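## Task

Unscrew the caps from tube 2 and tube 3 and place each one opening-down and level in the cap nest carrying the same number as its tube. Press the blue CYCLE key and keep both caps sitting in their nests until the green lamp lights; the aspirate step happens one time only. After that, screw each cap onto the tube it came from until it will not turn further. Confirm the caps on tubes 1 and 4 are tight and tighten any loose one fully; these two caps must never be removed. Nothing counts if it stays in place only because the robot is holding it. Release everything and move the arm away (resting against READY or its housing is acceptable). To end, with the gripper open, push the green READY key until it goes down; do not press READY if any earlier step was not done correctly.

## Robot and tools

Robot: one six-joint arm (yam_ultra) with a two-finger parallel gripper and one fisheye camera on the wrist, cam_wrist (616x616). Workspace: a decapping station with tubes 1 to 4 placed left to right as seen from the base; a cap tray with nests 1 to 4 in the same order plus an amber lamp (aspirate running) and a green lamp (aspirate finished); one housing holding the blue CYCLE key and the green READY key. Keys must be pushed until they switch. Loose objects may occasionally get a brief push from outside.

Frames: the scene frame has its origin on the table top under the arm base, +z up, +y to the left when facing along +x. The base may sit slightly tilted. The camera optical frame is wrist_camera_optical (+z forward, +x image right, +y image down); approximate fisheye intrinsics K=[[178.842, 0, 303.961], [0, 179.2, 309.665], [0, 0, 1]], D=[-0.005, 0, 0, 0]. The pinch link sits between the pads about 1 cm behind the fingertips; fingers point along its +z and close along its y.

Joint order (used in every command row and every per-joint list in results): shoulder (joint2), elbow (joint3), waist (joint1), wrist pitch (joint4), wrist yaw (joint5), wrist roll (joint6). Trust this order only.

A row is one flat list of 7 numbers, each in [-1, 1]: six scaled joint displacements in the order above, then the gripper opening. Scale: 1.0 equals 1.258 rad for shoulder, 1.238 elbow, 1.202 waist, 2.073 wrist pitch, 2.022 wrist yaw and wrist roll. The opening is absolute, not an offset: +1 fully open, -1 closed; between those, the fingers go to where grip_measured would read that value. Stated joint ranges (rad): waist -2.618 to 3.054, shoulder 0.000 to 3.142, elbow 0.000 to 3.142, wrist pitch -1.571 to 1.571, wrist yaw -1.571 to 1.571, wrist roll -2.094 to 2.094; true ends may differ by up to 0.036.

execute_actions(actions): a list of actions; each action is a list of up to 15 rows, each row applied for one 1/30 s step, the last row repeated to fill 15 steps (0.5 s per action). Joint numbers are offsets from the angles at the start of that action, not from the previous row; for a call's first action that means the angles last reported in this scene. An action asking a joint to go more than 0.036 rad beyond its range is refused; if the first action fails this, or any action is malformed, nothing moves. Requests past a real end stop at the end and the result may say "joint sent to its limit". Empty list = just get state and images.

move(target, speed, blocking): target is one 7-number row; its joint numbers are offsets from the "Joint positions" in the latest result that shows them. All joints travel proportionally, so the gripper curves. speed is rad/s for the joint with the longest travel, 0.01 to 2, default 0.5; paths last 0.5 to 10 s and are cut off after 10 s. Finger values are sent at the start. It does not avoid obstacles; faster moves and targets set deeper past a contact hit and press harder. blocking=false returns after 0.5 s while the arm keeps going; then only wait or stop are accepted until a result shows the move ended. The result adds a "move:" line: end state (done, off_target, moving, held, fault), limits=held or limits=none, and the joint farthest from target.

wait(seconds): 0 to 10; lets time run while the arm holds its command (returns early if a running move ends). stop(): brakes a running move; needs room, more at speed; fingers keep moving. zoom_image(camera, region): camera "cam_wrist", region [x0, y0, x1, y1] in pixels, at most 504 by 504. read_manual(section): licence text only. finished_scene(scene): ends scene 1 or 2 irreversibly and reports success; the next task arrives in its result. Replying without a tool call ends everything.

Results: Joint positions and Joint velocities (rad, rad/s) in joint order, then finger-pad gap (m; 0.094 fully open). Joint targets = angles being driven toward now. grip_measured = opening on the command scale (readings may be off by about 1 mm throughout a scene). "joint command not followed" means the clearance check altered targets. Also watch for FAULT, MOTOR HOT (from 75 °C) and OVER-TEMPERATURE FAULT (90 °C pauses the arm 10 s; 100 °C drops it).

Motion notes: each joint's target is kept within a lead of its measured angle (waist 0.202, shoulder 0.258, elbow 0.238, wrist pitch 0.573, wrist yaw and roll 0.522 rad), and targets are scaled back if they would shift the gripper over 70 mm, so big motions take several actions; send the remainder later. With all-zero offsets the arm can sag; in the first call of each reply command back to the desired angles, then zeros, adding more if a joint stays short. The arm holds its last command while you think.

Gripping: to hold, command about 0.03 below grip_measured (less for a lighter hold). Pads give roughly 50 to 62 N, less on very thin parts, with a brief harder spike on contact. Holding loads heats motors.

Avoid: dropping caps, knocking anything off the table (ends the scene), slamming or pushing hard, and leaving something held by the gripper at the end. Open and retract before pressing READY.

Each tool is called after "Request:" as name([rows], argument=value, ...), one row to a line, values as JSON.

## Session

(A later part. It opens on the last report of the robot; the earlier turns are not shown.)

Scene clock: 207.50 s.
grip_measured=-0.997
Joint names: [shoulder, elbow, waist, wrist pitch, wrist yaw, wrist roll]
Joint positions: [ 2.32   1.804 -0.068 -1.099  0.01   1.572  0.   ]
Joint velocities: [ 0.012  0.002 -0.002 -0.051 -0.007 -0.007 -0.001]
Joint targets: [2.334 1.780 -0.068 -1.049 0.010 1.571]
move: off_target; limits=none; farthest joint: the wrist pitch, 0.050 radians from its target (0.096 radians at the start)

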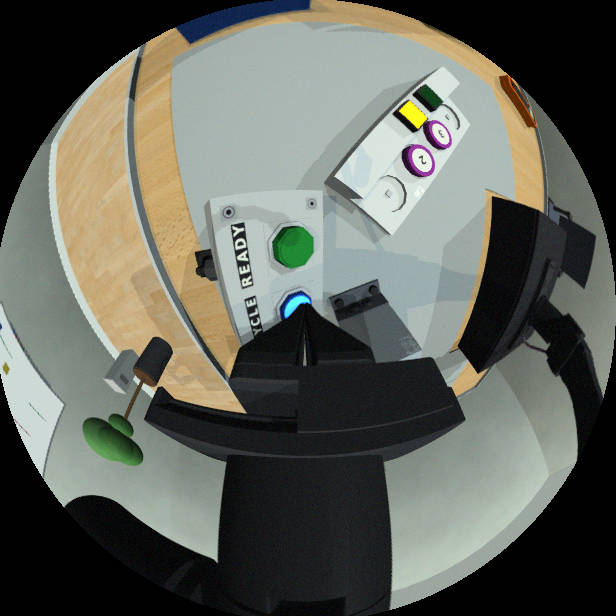

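Request:
move(target=[-0.14,0.13,0,-0.14,0,0,-1], speed=0.3)

Request:
move(target=[-0.195,-0.275,0.15,0.066,0,-0.78,0], speed=1.2)

Request:
move(target=[0.014,-0.087,0,0.06,0,-0.78,0], speed=1.2)

Scene clock: 212.50 s.
grip_measured=-0.997
Joint names: [shoulder, elbow, waist, wrist pitch, wrist yaw, wrist roll]
Joint positions: [ 2.167  1.933 -0.068 -1.369  0.01   1.572  0.   ]
Joint velocities: [ 0.012 -0.002 -0.002 -0.037 -0.022 -0.007  0.   ]
Joint targets: [2.144 1.965 -0.068 -1.389 0.010 1.572]
move: off_target; limits=none; farthest joint: the elbow, 0.032 radians from its target (0.161 radians at the start)

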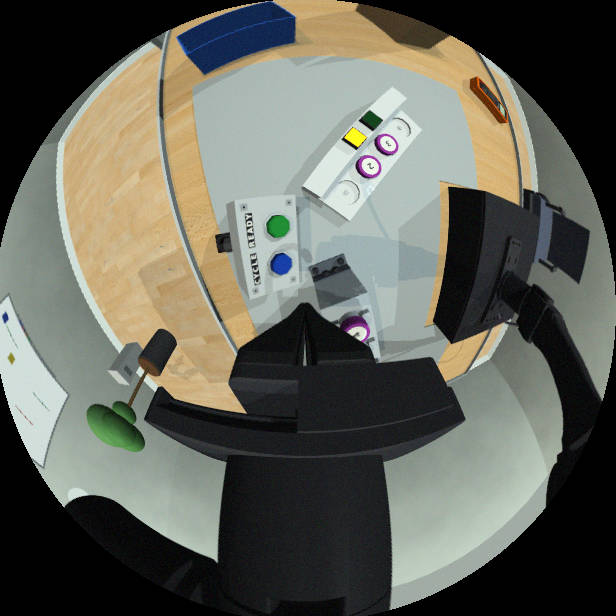

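Scene clock: 214.80 s.
grip_measured=-0.002
Joint names: [shoulder, elbow, waist, wrist pitch, wrist yaw, wrist roll]
Joint positions: [ 1.954  1.606  0.104 -1.25   0.01  -0.     0.047]
Joint velocities: [ 0.002 -0.002 -0.002  0.037 -0.037 -0.007  0.   ]
Joint targets: [1.922 1.593 0.112 -1.233 0.010 -0.006]
move: off_target; limits=none; farthest joint: the shoulder, 0.032 radians from its target (0.246 radians at the start)

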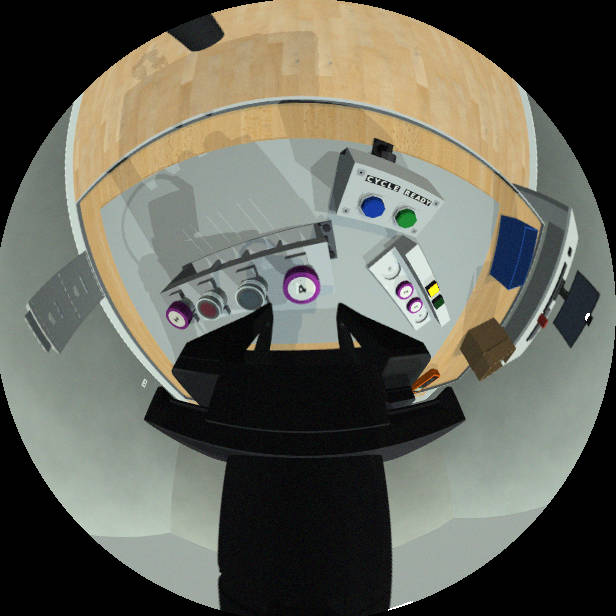

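Scene clock: 217.10 s.
grip_measured=-0.002
Joint names: [shoulder, elbow, waist, wrist pitch, wrist yaw, wrist roll]
Joint positions: [ 1.967  1.511  0.104 -1.137  0.01  -1.571  0.047]
Joint velocities: [ 0.002 -0.012  0.007  0.022 -0.095 -0.007 -0.   ]
Joint targets: [1.971 1.498 0.104 -1.126 0.010 -1.577]
move: done; limits=none; farthest joint: the elbow, 0.013 radians from its target (0.107 radians at the start)

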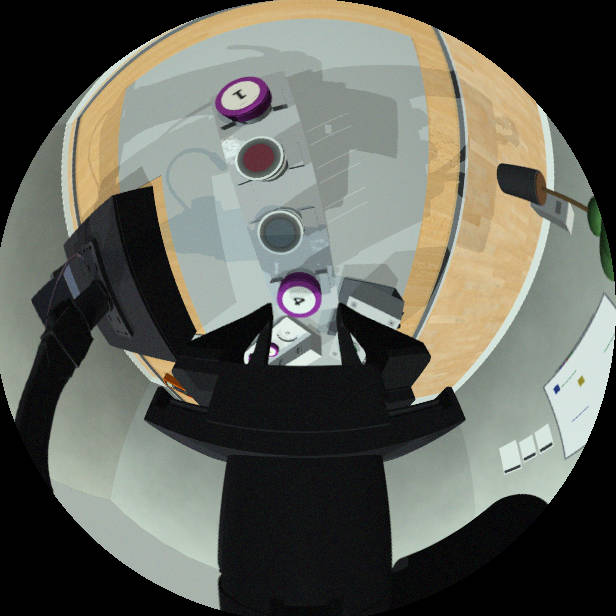

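Request:
move(target=[0,-0.068,0.015,0.034,0,0,0], speed=0.1)

Request:
move(target=[0,0,0,0,0,0,-0.35])

Request:
move(target=[0,0,0,0,0,0.12,-0.35], speed=0.4)

Scene clock: 224.60 s.
grip_measured=-0.002
Joint names: [shoulder, elbow, waist, wrist pitch, wrist yaw, wrist roll]
Joint positions: [ 1.967  1.44   0.112 -1.078  0.01  -1.572  0.047]
Joint velocities: [-0.002 -0.007  0.012  0.022 -0.007 -0.11   0.   ]
Joint targets: [1.967 1.427 0.122 -1.066 0.010 -1.572]
move: done; limits=none; farthest joint: the elbow, 0.013 radians from its target (0.084 radians at the start)

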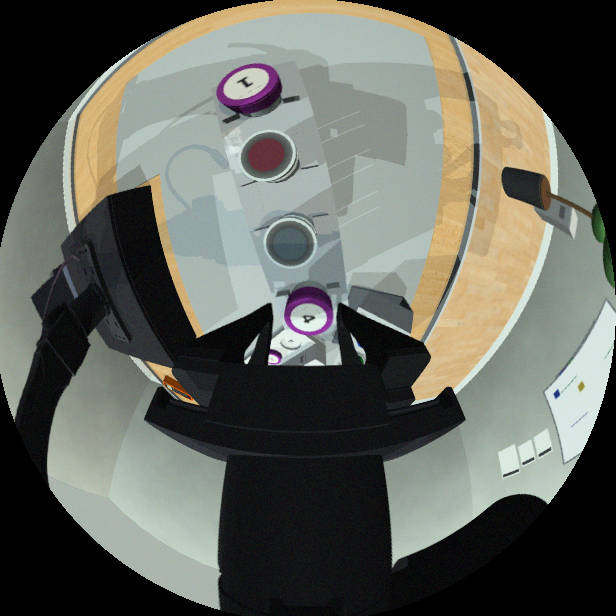

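Scene clock: 225.10 s.
grip_measured=-0.325
Joint names: [shoulder, elbow, waist, wrist pitch, wrist yaw, wrist roll]
Joint positions: [ 1.967  1.44   0.112 -1.068  0.01  -1.572  0.032]
Joint velocities: [-0.012 -0.012 -0.002  0.066 -0.051 -0.154 -0.   ]
Joint targets: [1.967 1.440 0.112 -1.078 0.010 -1.572]
move: done; limits=none; farthest joint: the wrist pitch, 0.010 radians from its target (0.000 radians at the start)

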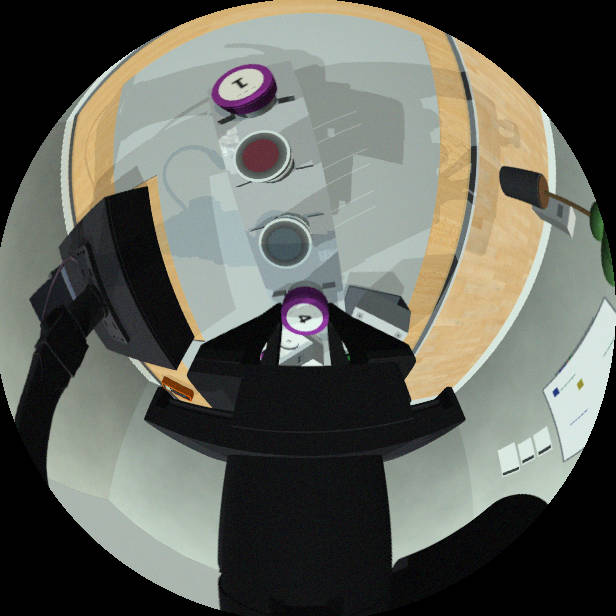

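Scene clock: 226.17 s.
grip_measured=-0.325
Joint names: [shoulder, elbow, waist, wrist pitch, wrist yaw, wrist roll]
Joint positions: [ 1.967  1.44   0.112 -1.067  0.01  -1.353  0.032]
Joint velocities: [-0.002  0.022  0.012 -0.095  0.007  0.037 -0.   ]
Joint targets: [1.967 1.440 0.112 -1.067 0.010 -1.329]
move: off_target; limits=none; farthest joint: the wrist roll, 0.024 radians from its target (0.243 radians at the start)

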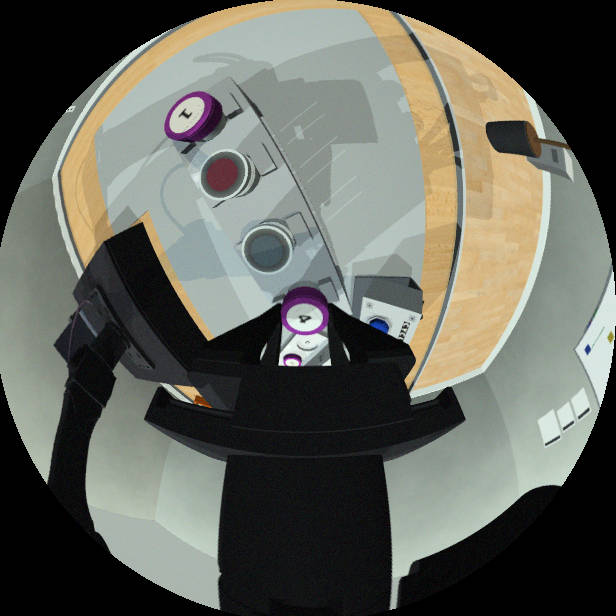

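Appears to turn.

Request:
move(target=[0,-0.01,0,0,0,0.25,-0.35], speed=0.5)

Scene clock: 233.23 s.
grip_measured=-0.327
Joint names: [shoulder, elbow, waist, wrist pitch, wrist yaw, wrist roll]
Joint positions: [ 1.967  1.44   0.118 -1.057  0.008 -0.956  0.032]
Joint velocities: [ 0.007 -0.012  0.002 -0.022  0.007  0.037 -0.001]
Joint targets: [1.967 1.427 0.113 -1.067 0.010 -0.848]
move: off_target; limits=none; farthest joint: the wrist roll, 0.108 radians from its target (0.506 radians at the start)

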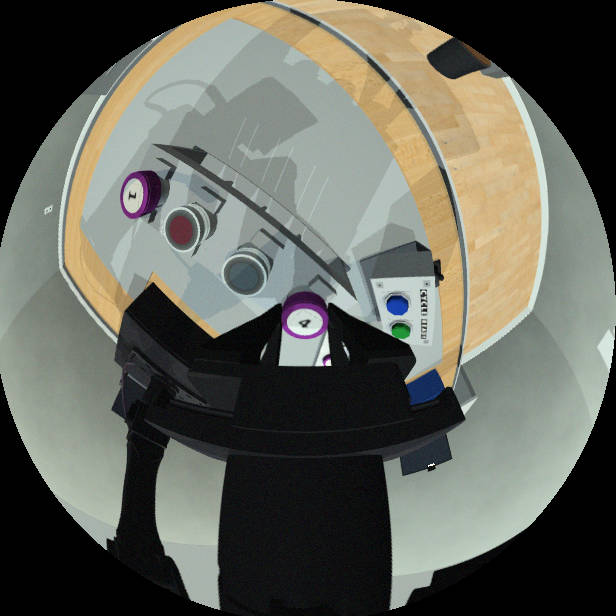

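Request:
move(target=[0,0,0,0,0,0,-0.35])

Request:
move(target=[0,0,0,0,0,0,0])

Request:
move(target=[0,0.11,0,-0.063,0,0,0], speed=0.2)

Request:
move(target=[0,0.01,0.364,0,0,0.475,0], speed=0.8)

Request:
move(target=[0,0.01,0,0,0,-0.78,0], speed=1.6)

Scene clock: 237.43 s.
grip_measured=-0.327
Joint names: [shoulder, elbow, waist, wrist pitch, wrist yaw, wrist roll]
Joint positions: [ 1.967  1.44   0.119 -1.057  0.007 -0.981  0.032]
Joint velocities: [ 0.007 -0.017 -0.007 -0.081 -0.037  0.066 -0.001]
Joint targets: [1.967 1.440 0.118 -1.057 0.008 -0.956]
move: off_target; limits=none; farthest joint: the wrist roll, 0.025 radians from its target (0.000 radians at the start)

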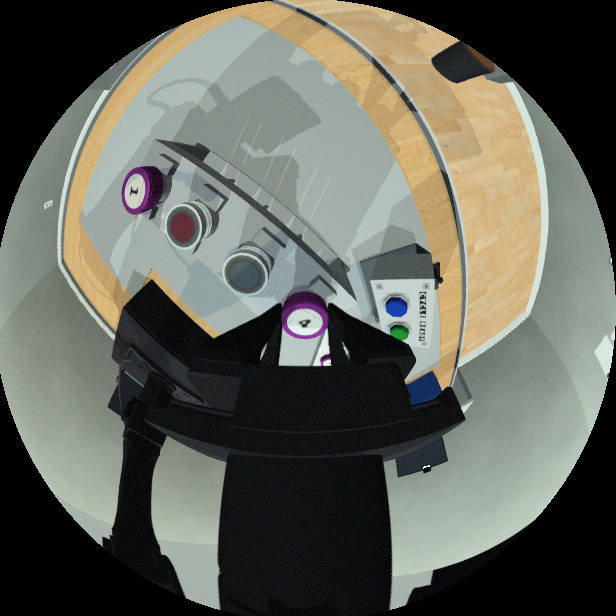

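Scene clock: 237.93 s.
grip_measured=-0.002
Joint names: [shoulder, elbow, waist, wrist pitch, wrist yaw, wrist roll]
Joint positions: [ 1.967  1.44   0.119 -1.057  0.007 -0.981  0.047]
Joint velocities: [-0.012  0.002  0.002  0.051 -0.022 -0.081 -0.001]
Joint targets: [1.967 1.440 0.119 -1.057 0.007 -0.980]
move: done; limits=none; farthest joint: the waist, 0.000 radians from its target (0.000 radians at the start)

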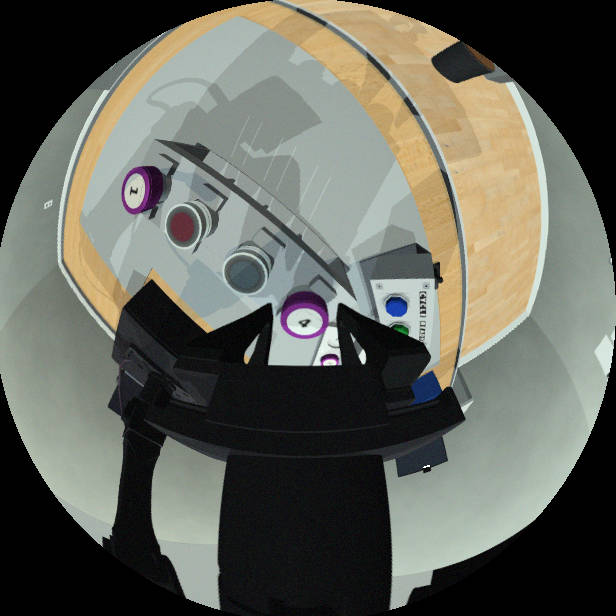

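Scene clock: 239.23 s.
grip_measured=-0.002
Joint names: [shoulder, elbow, waist, wrist pitch, wrist yaw, wrist roll]
Joint positions: [ 1.969  1.541  0.119 -1.172  0.007 -0.981  0.047]
Joint velocities: [-0.012  0.007 -0.012 -0.051 -0.037  0.037  0.   ]
Joint targets: [1.967 1.576 0.119 -1.187 0.007 -0.981]
move: off_target; limits=none; farthest joint: the elbow, 0.035 radians from its target (0.137 radians at the start)

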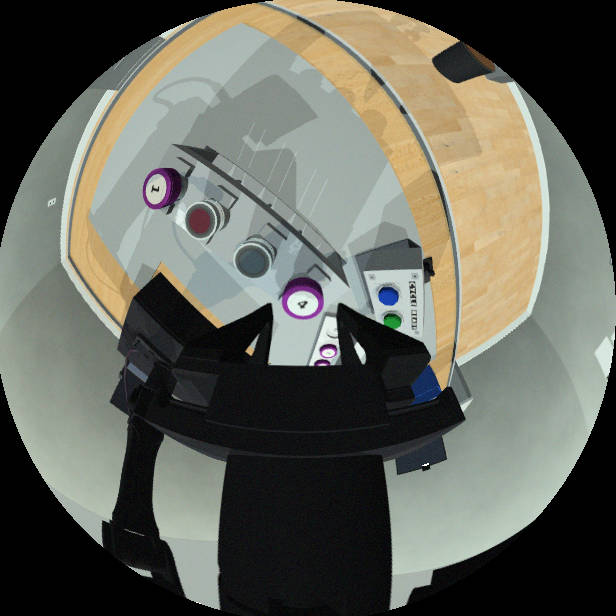

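Scene clock: 241.33 s.
grip_measured=-0.002
Joint names: [shoulder, elbow, waist, wrist pitch, wrist yaw, wrist roll]
Joint positions: [ 1.969  1.541  0.554 -1.172  0.009 -0.027  0.047]
Joint velocities: [-0.017 -0.012  0.022 -0.022  0.022 -0.037 -0.001]
Joint targets: [1.969 1.553 0.557 -1.172 0.008 -0.021]
move: done; limits=none; farthest joint: the elbow, 0.012 radians from its target (0.012 radians at the start)

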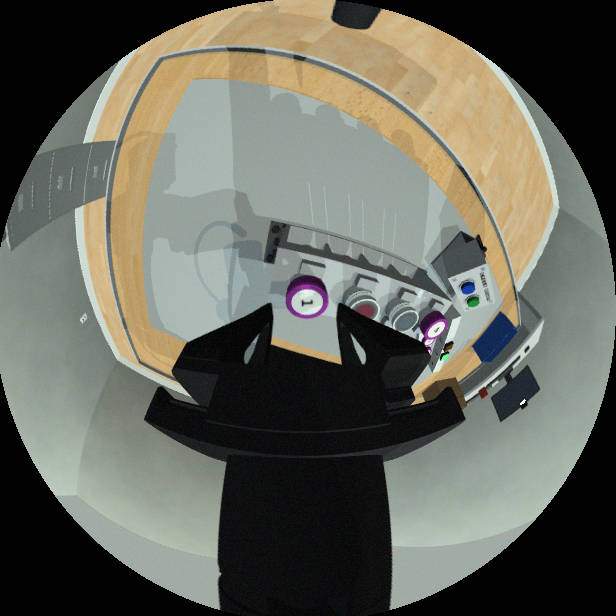

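Scene clock: 243.43 s.
grip_measured=-0.002
Joint names: [shoulder, elbow, waist, wrist pitch, wrist yaw, wrist roll]
Joint positions: [ 1.969  1.541  0.554 -1.172  0.009 -1.598  0.047]
Joint velocities: [-0.002  0.017 -0.007 -0.066 -0.066  0.022 -0.   ]
Joint targets: [1.969 1.553 0.554 -1.172 0.009 -1.604]
move: done; limits=none; farthest joint: the elbow, 0.012 radians from its target (0.012 radians at the start)

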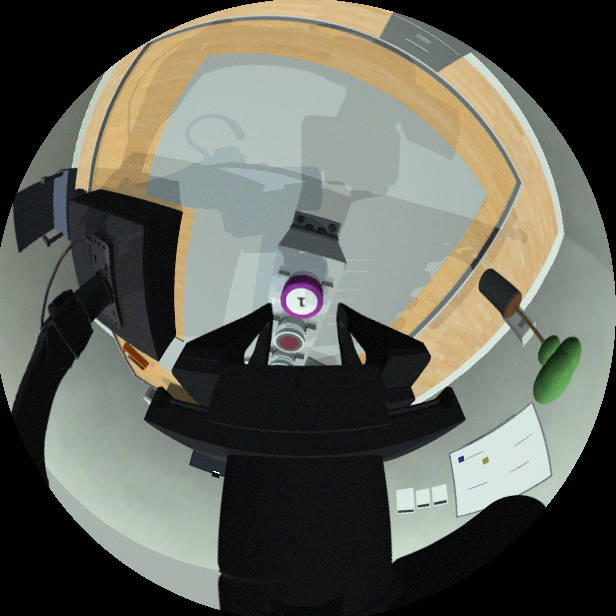

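Request:
move(target=[0.01,-0.075,-0.015,0.049,0,0,0], speed=0.12)

Request:
move(target=[0,0,0,0,0,0,-0.355])

Request:
move(target=[0,0,0,0,0,0.08,-0.355], speed=0.3)

Request:
move(target=[0,0,0,0,0,0.08,-0.355], speed=0.3)

Scene clock: 247.23 s.
grip_measured=-0.002
Joint names: [shoulder, elbow, waist, wrist pitch, wrist yaw, wrist roll]
Joint positions: [ 1.983  1.46   0.546 -1.081  0.009 -1.599  0.047]
Joint velocities: [-0.012 -0.022 -0.017  0.022 -0.022  0.125  0.   ]
Joint targets: [1.982 1.448 0.536 -1.070 0.009 -1.598]
move: done; limits=none; farthest joint: the elbow, 0.012 radians from its target (0.093 radians at the start)

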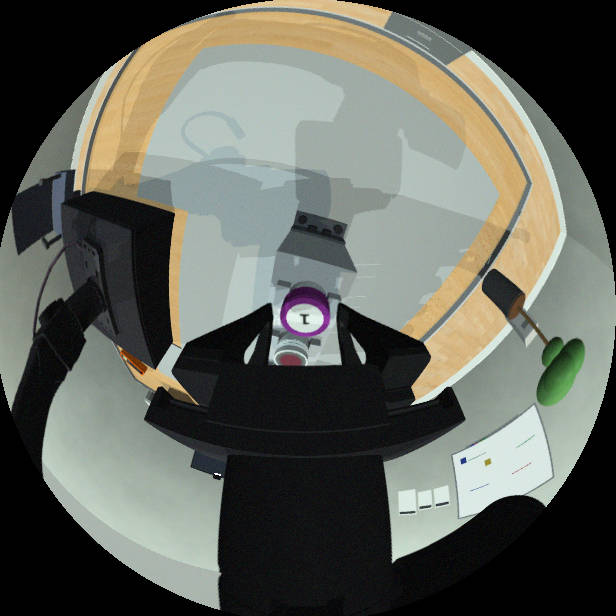

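Scene clock: 247.73 s.
grip_measured=-0.321
Joint names: [shoulder, elbow, waist, wrist pitch, wrist yaw, wrist roll]
Joint positions: [ 1.983  1.46   0.546 -1.08   0.009 -1.598  0.032]
Joint velocities: [ 0.002  0.012 -0.007 -0.066 -0.066 -0.007 -0.   ]
Joint targets: [1.983 1.460 0.546 -1.081 0.009 -1.598]
move: done; limits=none; farthest joint: the wrist pitch, 0.001 radians from its target (0.000 radians at the start)

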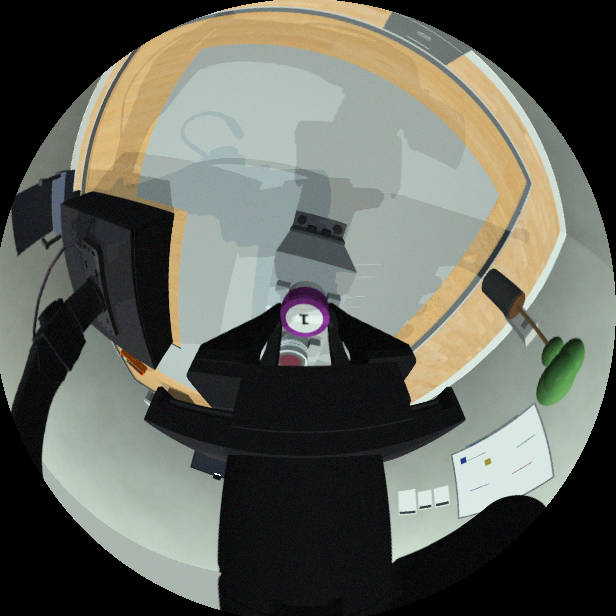

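Scene clock: 248.93 s.
grip_measured=-0.321
Joint names: [shoulder, elbow, waist, wrist pitch, wrist yaw, wrist roll]
Joint positions: [ 1.983  1.46   0.546 -1.08   0.009 -1.443  0.032]
Joint velocities: [-0.017 -0.012 -0.002 -0.095 -0.051 -0.037 -0.001]
Joint targets: [1.983 1.460 0.546 -1.080 0.009 -1.437]
move: done; limits=none; farthest joint: the wrist roll, 0.007 radians from its target (0.162 radians at the start)

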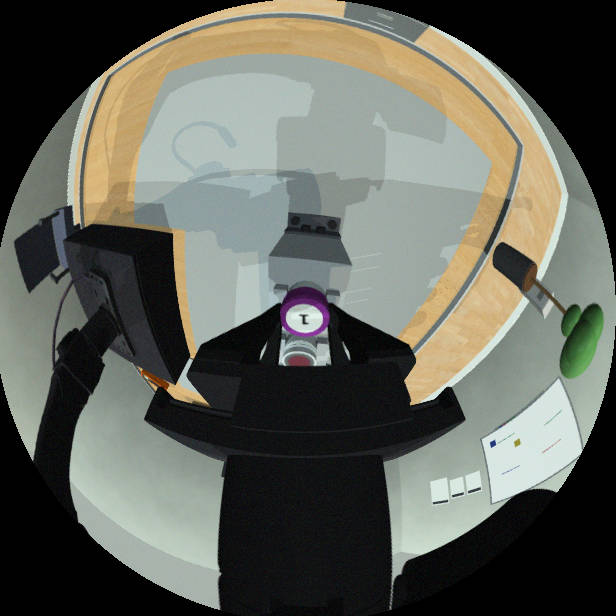

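Scene clock: 249.77 s.
grip_measured=-0.321
Joint names: [shoulder, elbow, waist, wrist pitch, wrist yaw, wrist roll]
Joint positions: [ 1.983  1.46   0.546 -1.08   0.009 -1.357  0.032]
Joint velocities: [ 0.007  0.002 -0.002 -0.007  0.051 -0.007 -0.   ]
Joint targets: [1.983 1.460 0.546 -1.080 0.009 -1.281]
move: off_target; limits=none; farthest joint: the wrist roll, 0.075 radians from its target (0.162 radians at the start)

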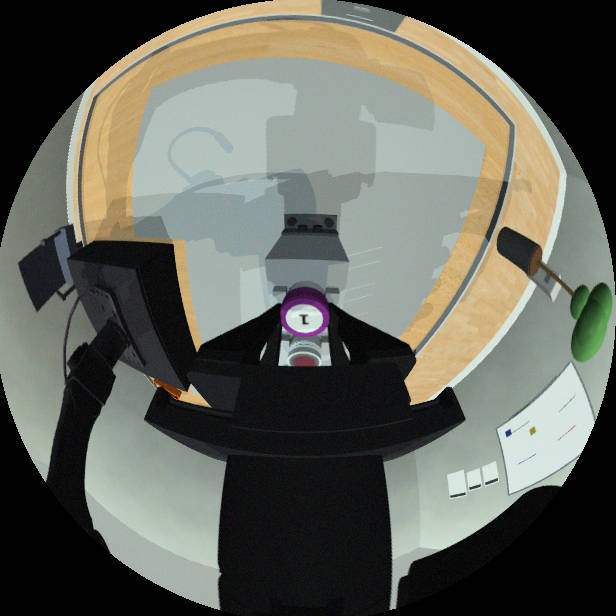

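Tight. Fetch cap 3.

Request:
move(target=[0,0,0,0,0,-0.01,-0.355])

Request:
move(target=[0,0,0,0,0,0,-0.16])

Request:
move(target=[-0.04,0.11,0,-0.066,0,0,-0.16], speed=0.2)

Request:
move(target=[-0.01,0.01,-0.962,0,0,0.695,-0.16], speed=0.9)

Request:
move(target=[0.064,-0.306,0,0.22,0,0,-0.16], speed=0.35)

Scene clock: 255.50 s.
grip_measured=-0.321
Joint names: [shoulder, elbow, waist, wrist pitch, wrist yaw, wrist roll]
Joint positions: [ 1.983  1.46   0.546 -1.08   0.009 -1.375  0.032]
Joint velocities: [ 0.017 -0.007 -0.012  0.022 -0.022 -0.007  0.001]
Joint targets: [1.983 1.460 0.546 -1.080 0.009 -1.377]
move: done; limits=none; farthest joint: the wrist roll, 0.002 radians from its target (0.021 radians at the start)

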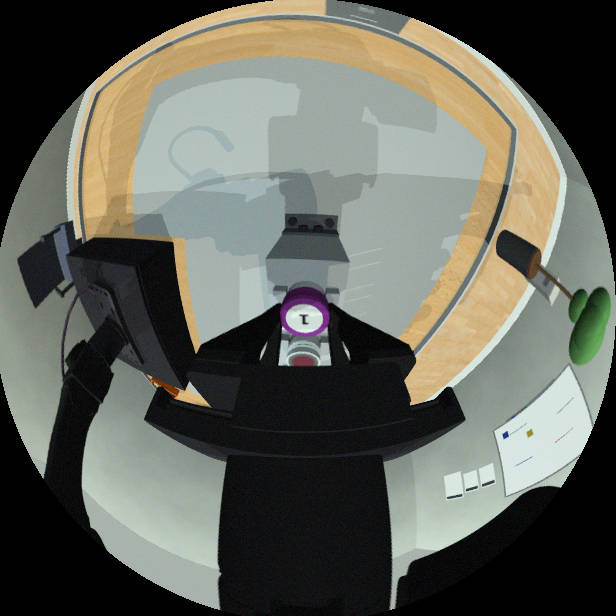

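Scene clock: 256.00 s.
grip_measured=-0.162
Joint names: [shoulder, elbow, waist, wrist pitch, wrist yaw, wrist roll]
Joint positions: [ 1.983  1.46   0.546 -1.08   0.009 -1.375  0.039]
Joint velocities: [-0.017  0.012  0.002 -0.037  0.022  0.007  0.   ]
Joint targets: [1.983 1.460 0.546 -1.080 0.009 -1.375]
move: done; limits=none; farthest joint: the waist, 0.000 radians from its target (0.000 radians at the start)

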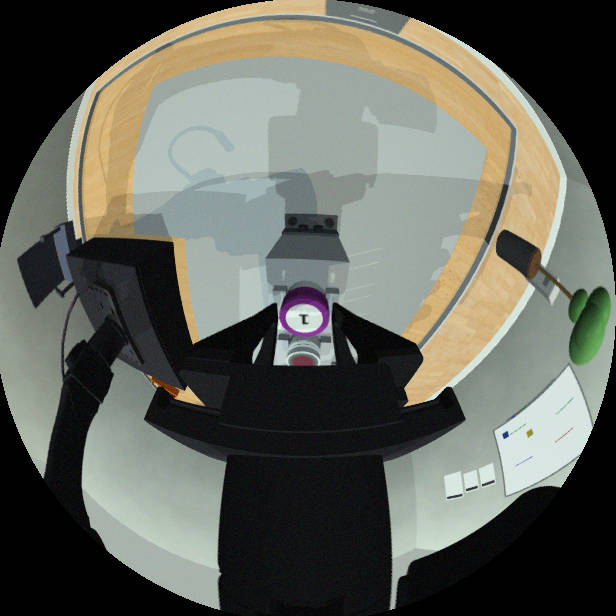

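Scene clock: 257.30 s.
grip_measured=-0.162
Joint names: [shoulder, elbow, waist, wrist pitch, wrist yaw, wrist roll]
Joint positions: [ 1.958  1.563  0.546 -1.199  0.009 -1.375  0.039]
Joint velocities: [-0.002 -0.002 -0.002 -0.007 -0.037 -0.066 -0.   ]
Joint targets: [1.933 1.596 0.546 -1.217 0.009 -1.375]
move: off_target; limits=none; farthest joint: the elbow, 0.033 radians from its target (0.136 radians at the start)

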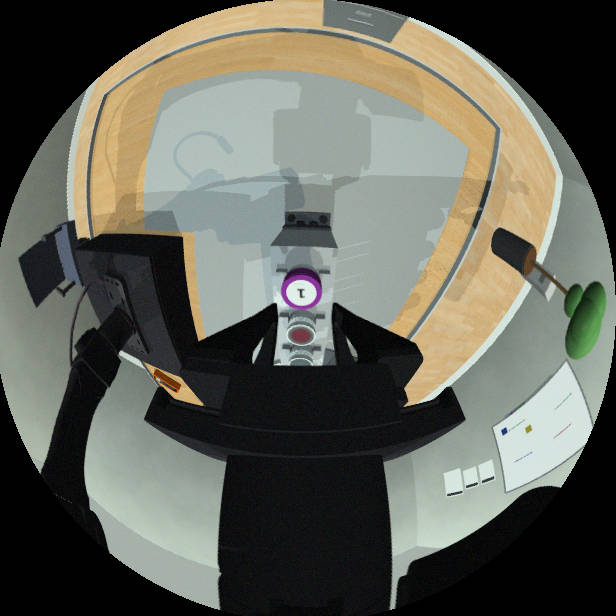

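Scene clock: 259.80 s.
grip_measured=-0.162
Joint names: [shoulder, elbow, waist, wrist pitch, wrist yaw, wrist roll]
Joint positions: [ 1.958  1.563 -0.614 -1.199  0.011  0.025  0.039]
Joint velocities: [-0.002 -0.002 -0.017  0.022 -0.007 -0.022  0.001]
Joint targets: [1.945 1.576 -0.611 -1.199 0.009 0.030]
move: done; limits=none; farthest joint: the shoulder, 0.013 radians from its target (0.013 radians at the start)

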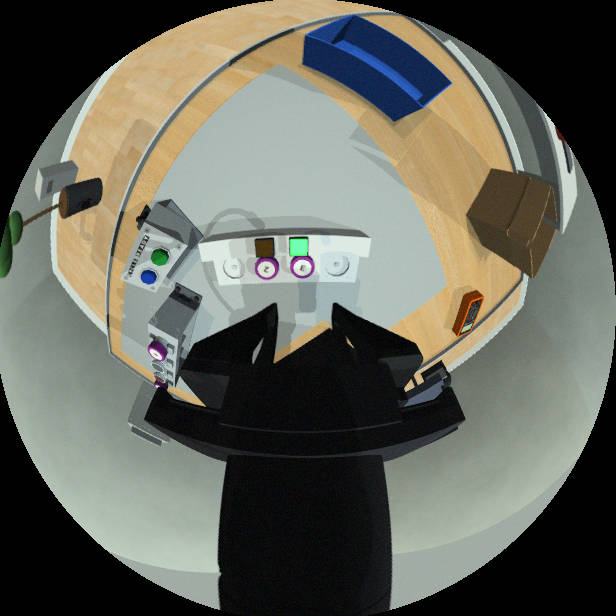

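Scene clock: 261.83 s.
grip_measured=-0.162
Joint names: [shoulder, elbow, waist, wrist pitch, wrist yaw, wrist roll]
Joint positions: [ 2.041  1.195 -0.614 -0.761  0.011  0.025  0.039]
Joint velocities: [ 0.017 -0.012  0.007 -0.037  0.022 -0.037 -0.   ]
Joint targets: [2.038 1.184 -0.614 -0.743 0.011 0.025]
move: done; limits=none; farthest joint: the wrist pitch, 0.018 radians from its target (0.456 radians at the start)

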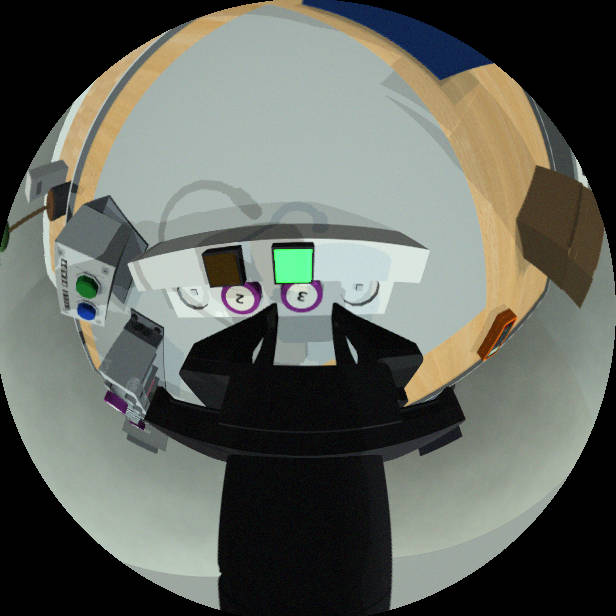

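Request:
move(target=[0,0,0.015,0,0,0,-0.16])

Request:
move(target=[0.046,-0.031,0,0.048,0,0,-0.16], speed=0.1)

Scene clock: 265.17 s.
grip_measured=-0.162
Joint names: [shoulder, elbow, waist, wrist pitch, wrist yaw, wrist roll]
Joint positions: [ 2.041  1.195 -0.605 -0.76   0.011  0.025  0.039]
Joint velocities: [ 0.002 -0.017  0.002  0.007  0.066 -0.007  0.   ]
Joint targets: [2.041 1.195 -0.596 -0.761 0.011 0.025]
move: done; limits=none; farthest joint: the waist, 0.009 radians from its target (0.018 radians at the start)

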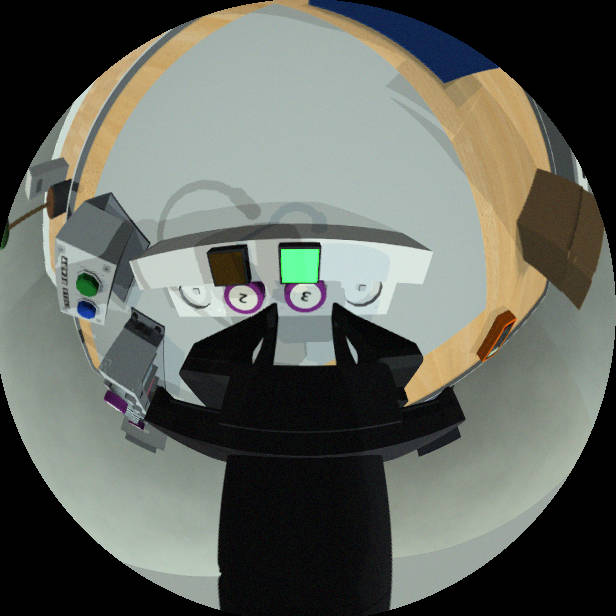

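Scene clock: 266.70 s.
grip_measured=-0.162
Joint names: [shoulder, elbow, waist, wrist pitch, wrist yaw, wrist roll]
Joint positions: [ 2.098  1.17  -0.605 -0.679  0.011  0.025  0.039]
Joint velocities: [ 0.017  0.002 -0.007 -0.037  0.051 -0.037 -0.   ]
Joint targets: [2.099 1.156 -0.605 -0.661 0.011 0.025]
move: done; limits=none; farthest joint: the wrist pitch, 0.018 radians from its target (0.100 radians at the start)

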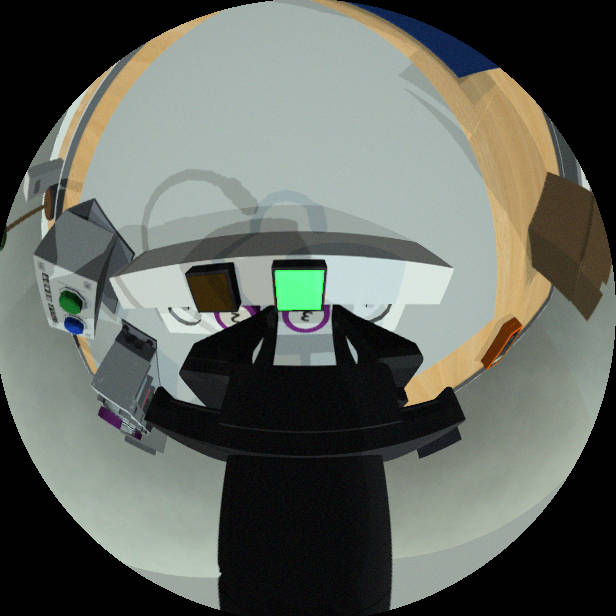

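Request:
move(target=[0,0,0,0,0,0,-0.355])

Request:
move(target=[-0.11,0.08,0,-0.09,0,0,-0.355], speed=0.2)

Request:
move(target=[-0.07,0.295,0,-0.197,0,0,-0.355], speed=0.4)

Request:
move(target=[-0.01,0.01,0.718,0,0,0,-0.355], speed=0.6)

Request:
move(target=[0.008,-0.06,0,0.042,0,0,-0.355], speed=0.15)

Request:
zoom_image(camera="cam_wrist", region=[200,220,420,380])

Scene clock: 272.20 s.
grip_measured=-0.328
Joint names: [shoulder, elbow, waist, wrist pitch, wrist yaw, wrist roll]
Joint positions: [ 2.098  1.17  -0.605 -0.678  0.013  0.025  0.032]
Joint velocities: [ 0.007  0.007 -0.007  0.022 -0.007 -0.022 -0.001]
Joint targets: [2.098 1.170 -0.605 -0.679 0.011 0.025]
move: done; limits=none; farthest joint: the wrist yaw, 0.002 radians from its target (0.000 radians at the start)

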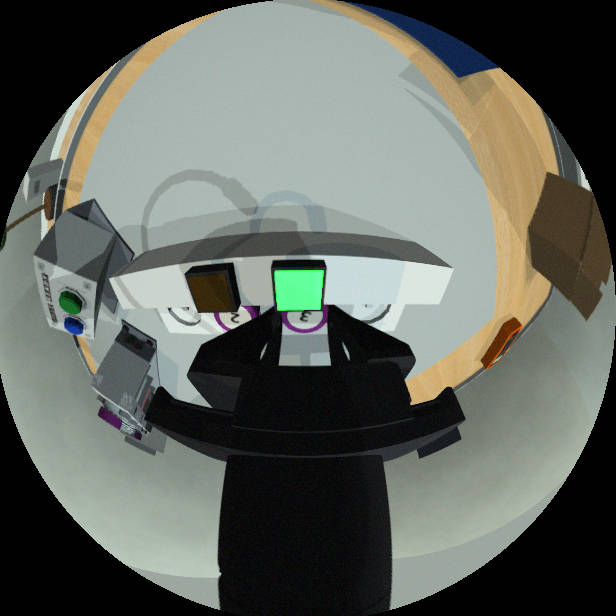

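Scene clock: 273.77 s.
grip_measured=-0.328
Joint names: [shoulder, elbow, waist, wrist pitch, wrist yaw, wrist roll]
Joint positions: [ 1.987  1.236 -0.605 -0.852  0.015  0.025  0.032]
Joint velocities: [ 0.007  0.007 -0.002  0.007  0.022 -0.022  0.001]
Joint targets: [1.960 1.269 -0.605 -0.865 0.013 0.025]
move: off_target; limits=none; farthest joint: the elbow, 0.033 radians from its target (0.099 radians at the start)

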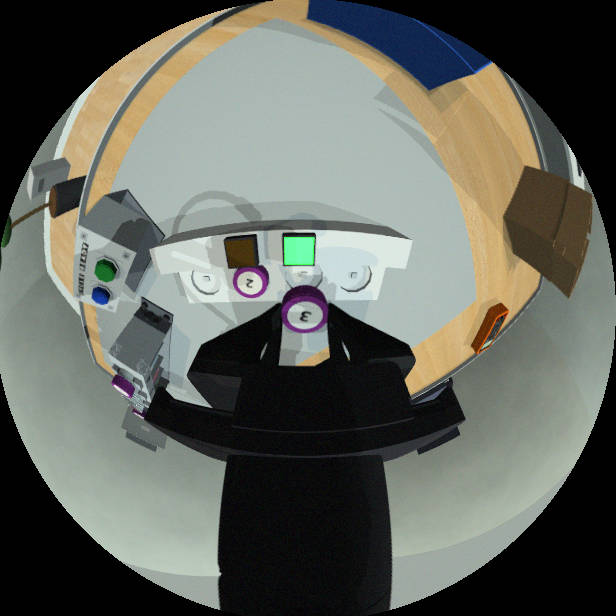

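Scene clock: 275.53 s.
grip_measured=-0.328
Joint names: [shoulder, elbow, waist, wrist pitch, wrist yaw, wrist roll]
Joint positions: [ 1.923  1.569 -0.605 -1.248  0.015  0.025  0.032]
Joint velocities: [ 0.007 -0.002 -0.012  0.007  0.007 -0.007  0.   ]
Joint targets: [1.898 1.602 -0.605 -1.261 0.015 0.025]
move: off_target; limits=none; farthest joint: the elbow, 0.033 radians from its target (0.365 radians at the start)

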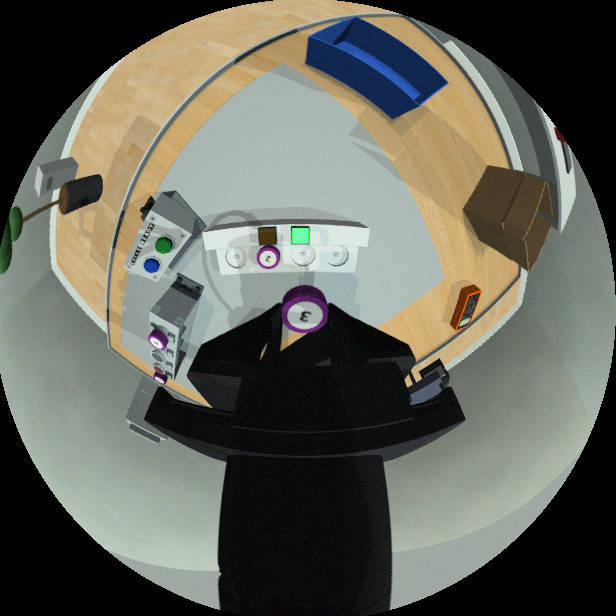

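Scene clock: 277.40 s.
grip_measured=-0.328
Joint names: [shoulder, elbow, waist, wrist pitch, wrist yaw, wrist roll]
Joint positions: [ 1.923  1.569  0.261 -1.248  0.014  0.025  0.032]
Joint velocities: [ 0.002 -0.022  0.022 -0.007 -0.007 -0.007  0.   ]
Joint targets: [1.910 1.581 0.258 -1.248 0.015 0.025]
move: done; limits=none; farthest joint: the elbow, 0.013 radians from its target (0.013 radians at the start)

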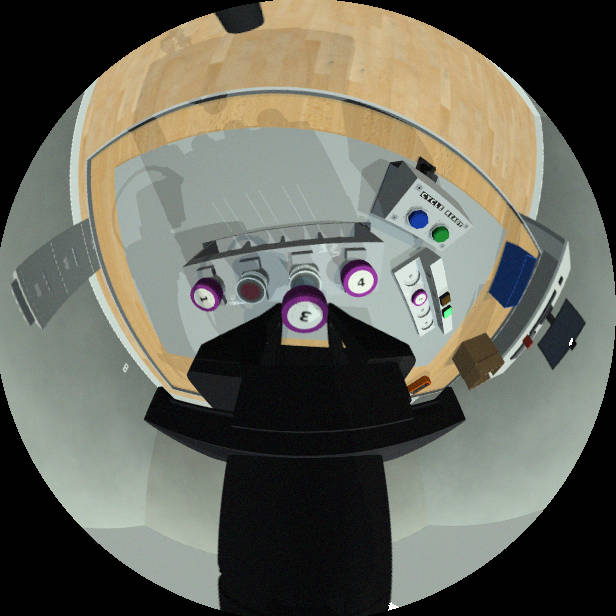

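Scene clock: 278.57 s.
grip_measured=-0.328
Joint names: [shoulder, elbow, waist, wrist pitch, wrist yaw, wrist roll]
Joint positions: [ 1.934  1.505  0.261 -1.179  0.014  0.025  0.032]
Joint velocities: [ 0.007 -0.002 -0.002  0.037  0.022  0.066 -0.   ]
Joint targets: [1.933 1.494 0.261 -1.161 0.014 0.025]
move: done; limits=none; farthest joint: the wrist pitch, 0.018 radians from its target (0.087 radians at the start)

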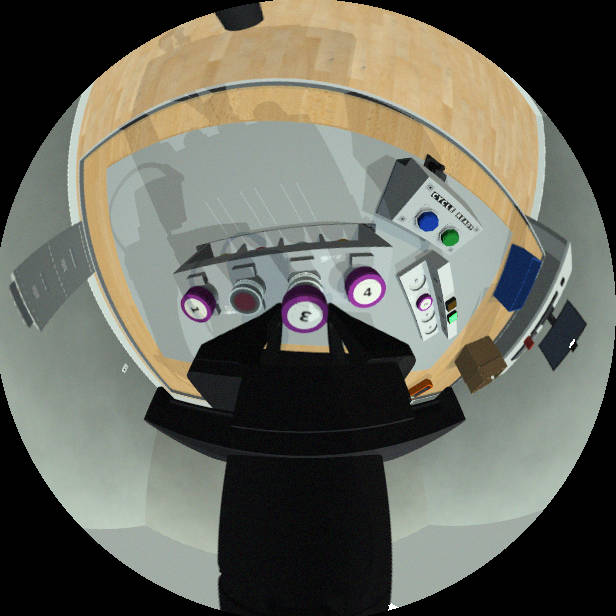

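Region (200, 220, 420, 380) of cam_wrist's 616x616 image, scaled by 2.291, with more detail than that image has; it fills the top 367 rows of this view, and the rest is white.

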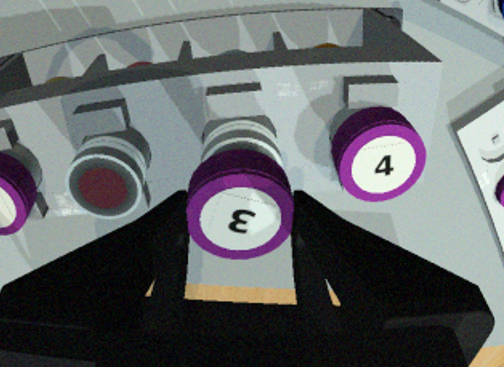

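Target (1.943, 1.43, −1.088).

Request:
move(target=[0.007,-0.072,-0.008,0.051,0,0,-0.355], speed=0.06)

Scene clock: 283.23 s.
grip_measured=-0.328
Joint names: [shoulder, elbow, waist, wrist pitch, wrist yaw, wrist roll]
Joint positions: [ 1.934  1.451  0.261 -1.113  0.014  0.025  0.032]
Joint velocities: [-0.027  0.002 -0.002  0.066  0.081  0.037 -0.   ]
Joint targets: [1.943 1.416 0.251 -1.073 0.014 0.025]
move: off_target; limits=none; farthest joint: the wrist pitch, 0.040 radians from its target (0.105 radians at the start)

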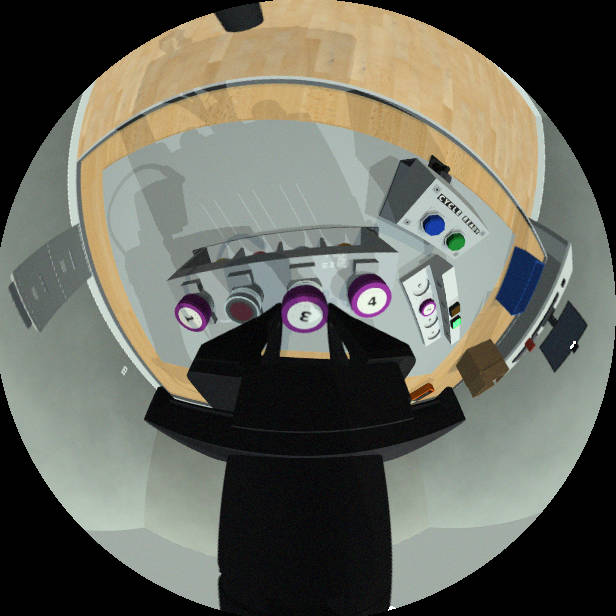

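Request:
move(target=[0,0.04,-0.012,-0.012,0,-0.79,-0.355], speed=0.8)

Request:
zoom_image(camera="cam_wrist", region=[230,200,390,360])

Scene clock: 288.57 s.
grip_measured=-0.328
Joint names: [shoulder, elbow, waist, wrist pitch, wrist yaw, wrist roll]
Joint positions: [ 1.935  1.465  0.261 -1.119  0.018 -1.567  0.032]
Joint velocities: [ 0.002 -0.012 -0.007 -0.007 -0.051  0.051 -0.001]
Joint targets: [1.935 1.501 0.247 -1.138 0.014 -1.573]
move: off_target; limits=none; farthest joint: the elbow, 0.036 radians from its target (0.049 radians at the start)

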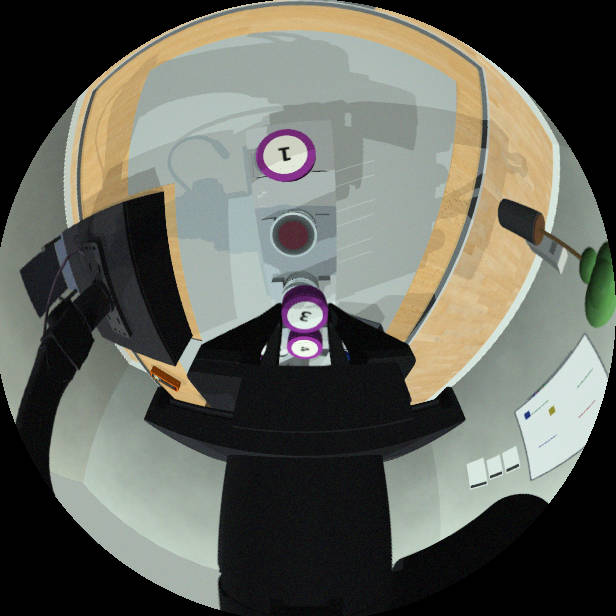

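Region (230, 200, 390, 360) of cam_wrist's 616x616 image, scaled by 3.150, with more detail than that image has.

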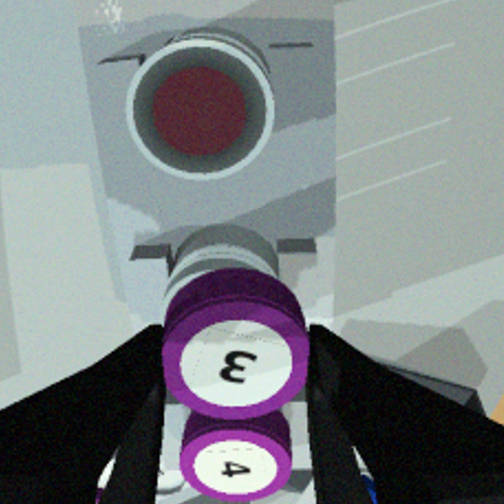

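Request:
move(target=[0,0.01,0,-0.011,0,0,-0.355], speed=0.05)

Request:
move(target=[0.03,0.01,0,0.004,0,0,-0.355], speed=0.03)

Scene clock: 291.83 s.
grip_measured=-0.328
Joint names: [shoulder, elbow, waist, wrist pitch, wrist yaw, wrist roll]
Joint positions: [ 1.935  1.465  0.261 -1.122  0.018 -1.567  0.032]
Joint velocities: [ 0.007  0.007  0.007  0.022  0.007 -0.037 -0.   ]
Joint targets: [1.935 1.477 0.261 -1.142 0.018 -1.567]
move: done; limits=none; farthest joint: the wrist pitch, 0.019 radians from its target (0.023 radians at the start)

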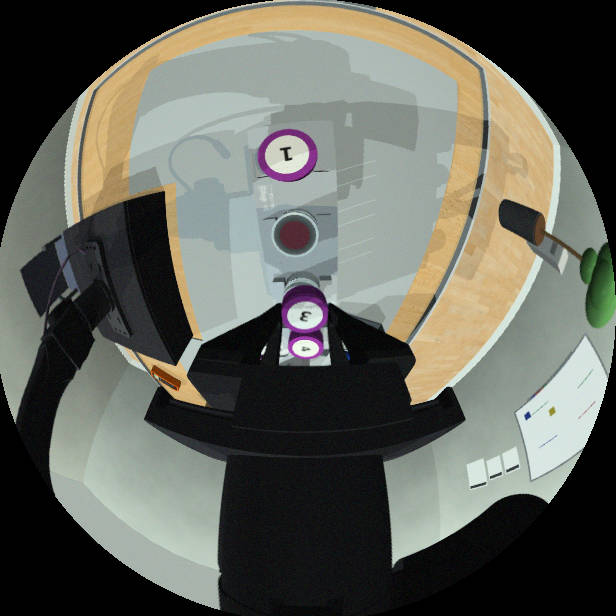

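Scene clock: 293.30 s.
grip_measured=-0.328
Joint names: [shoulder, elbow, waist, wrist pitch, wrist yaw, wrist roll]
Joint positions: [ 1.947  1.465  0.261 -1.123  0.017 -1.567  0.032]
Joint velocities: [ 0.007  0.002 -0.007 -0.037 -0.007 -0.051 -0.001]
Joint targets: [1.973 1.477 0.261 -1.114 0.018 -1.567]
move: off_target; limits=none; farthest joint: the shoulder, 0.026 radians from its target (0.038 radians at the start)

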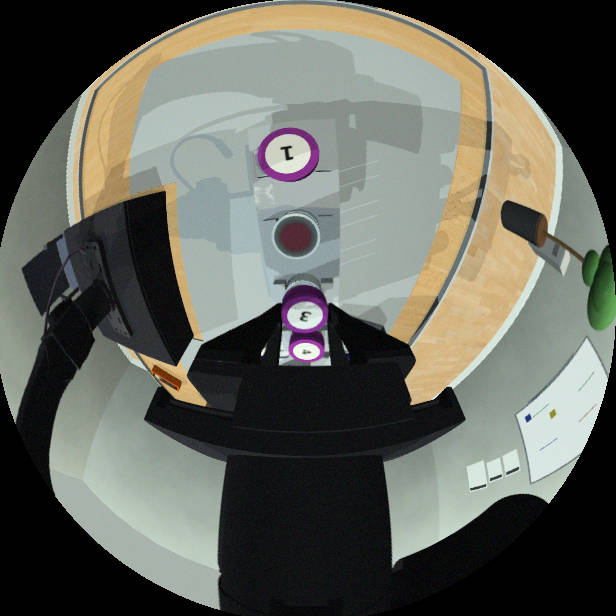

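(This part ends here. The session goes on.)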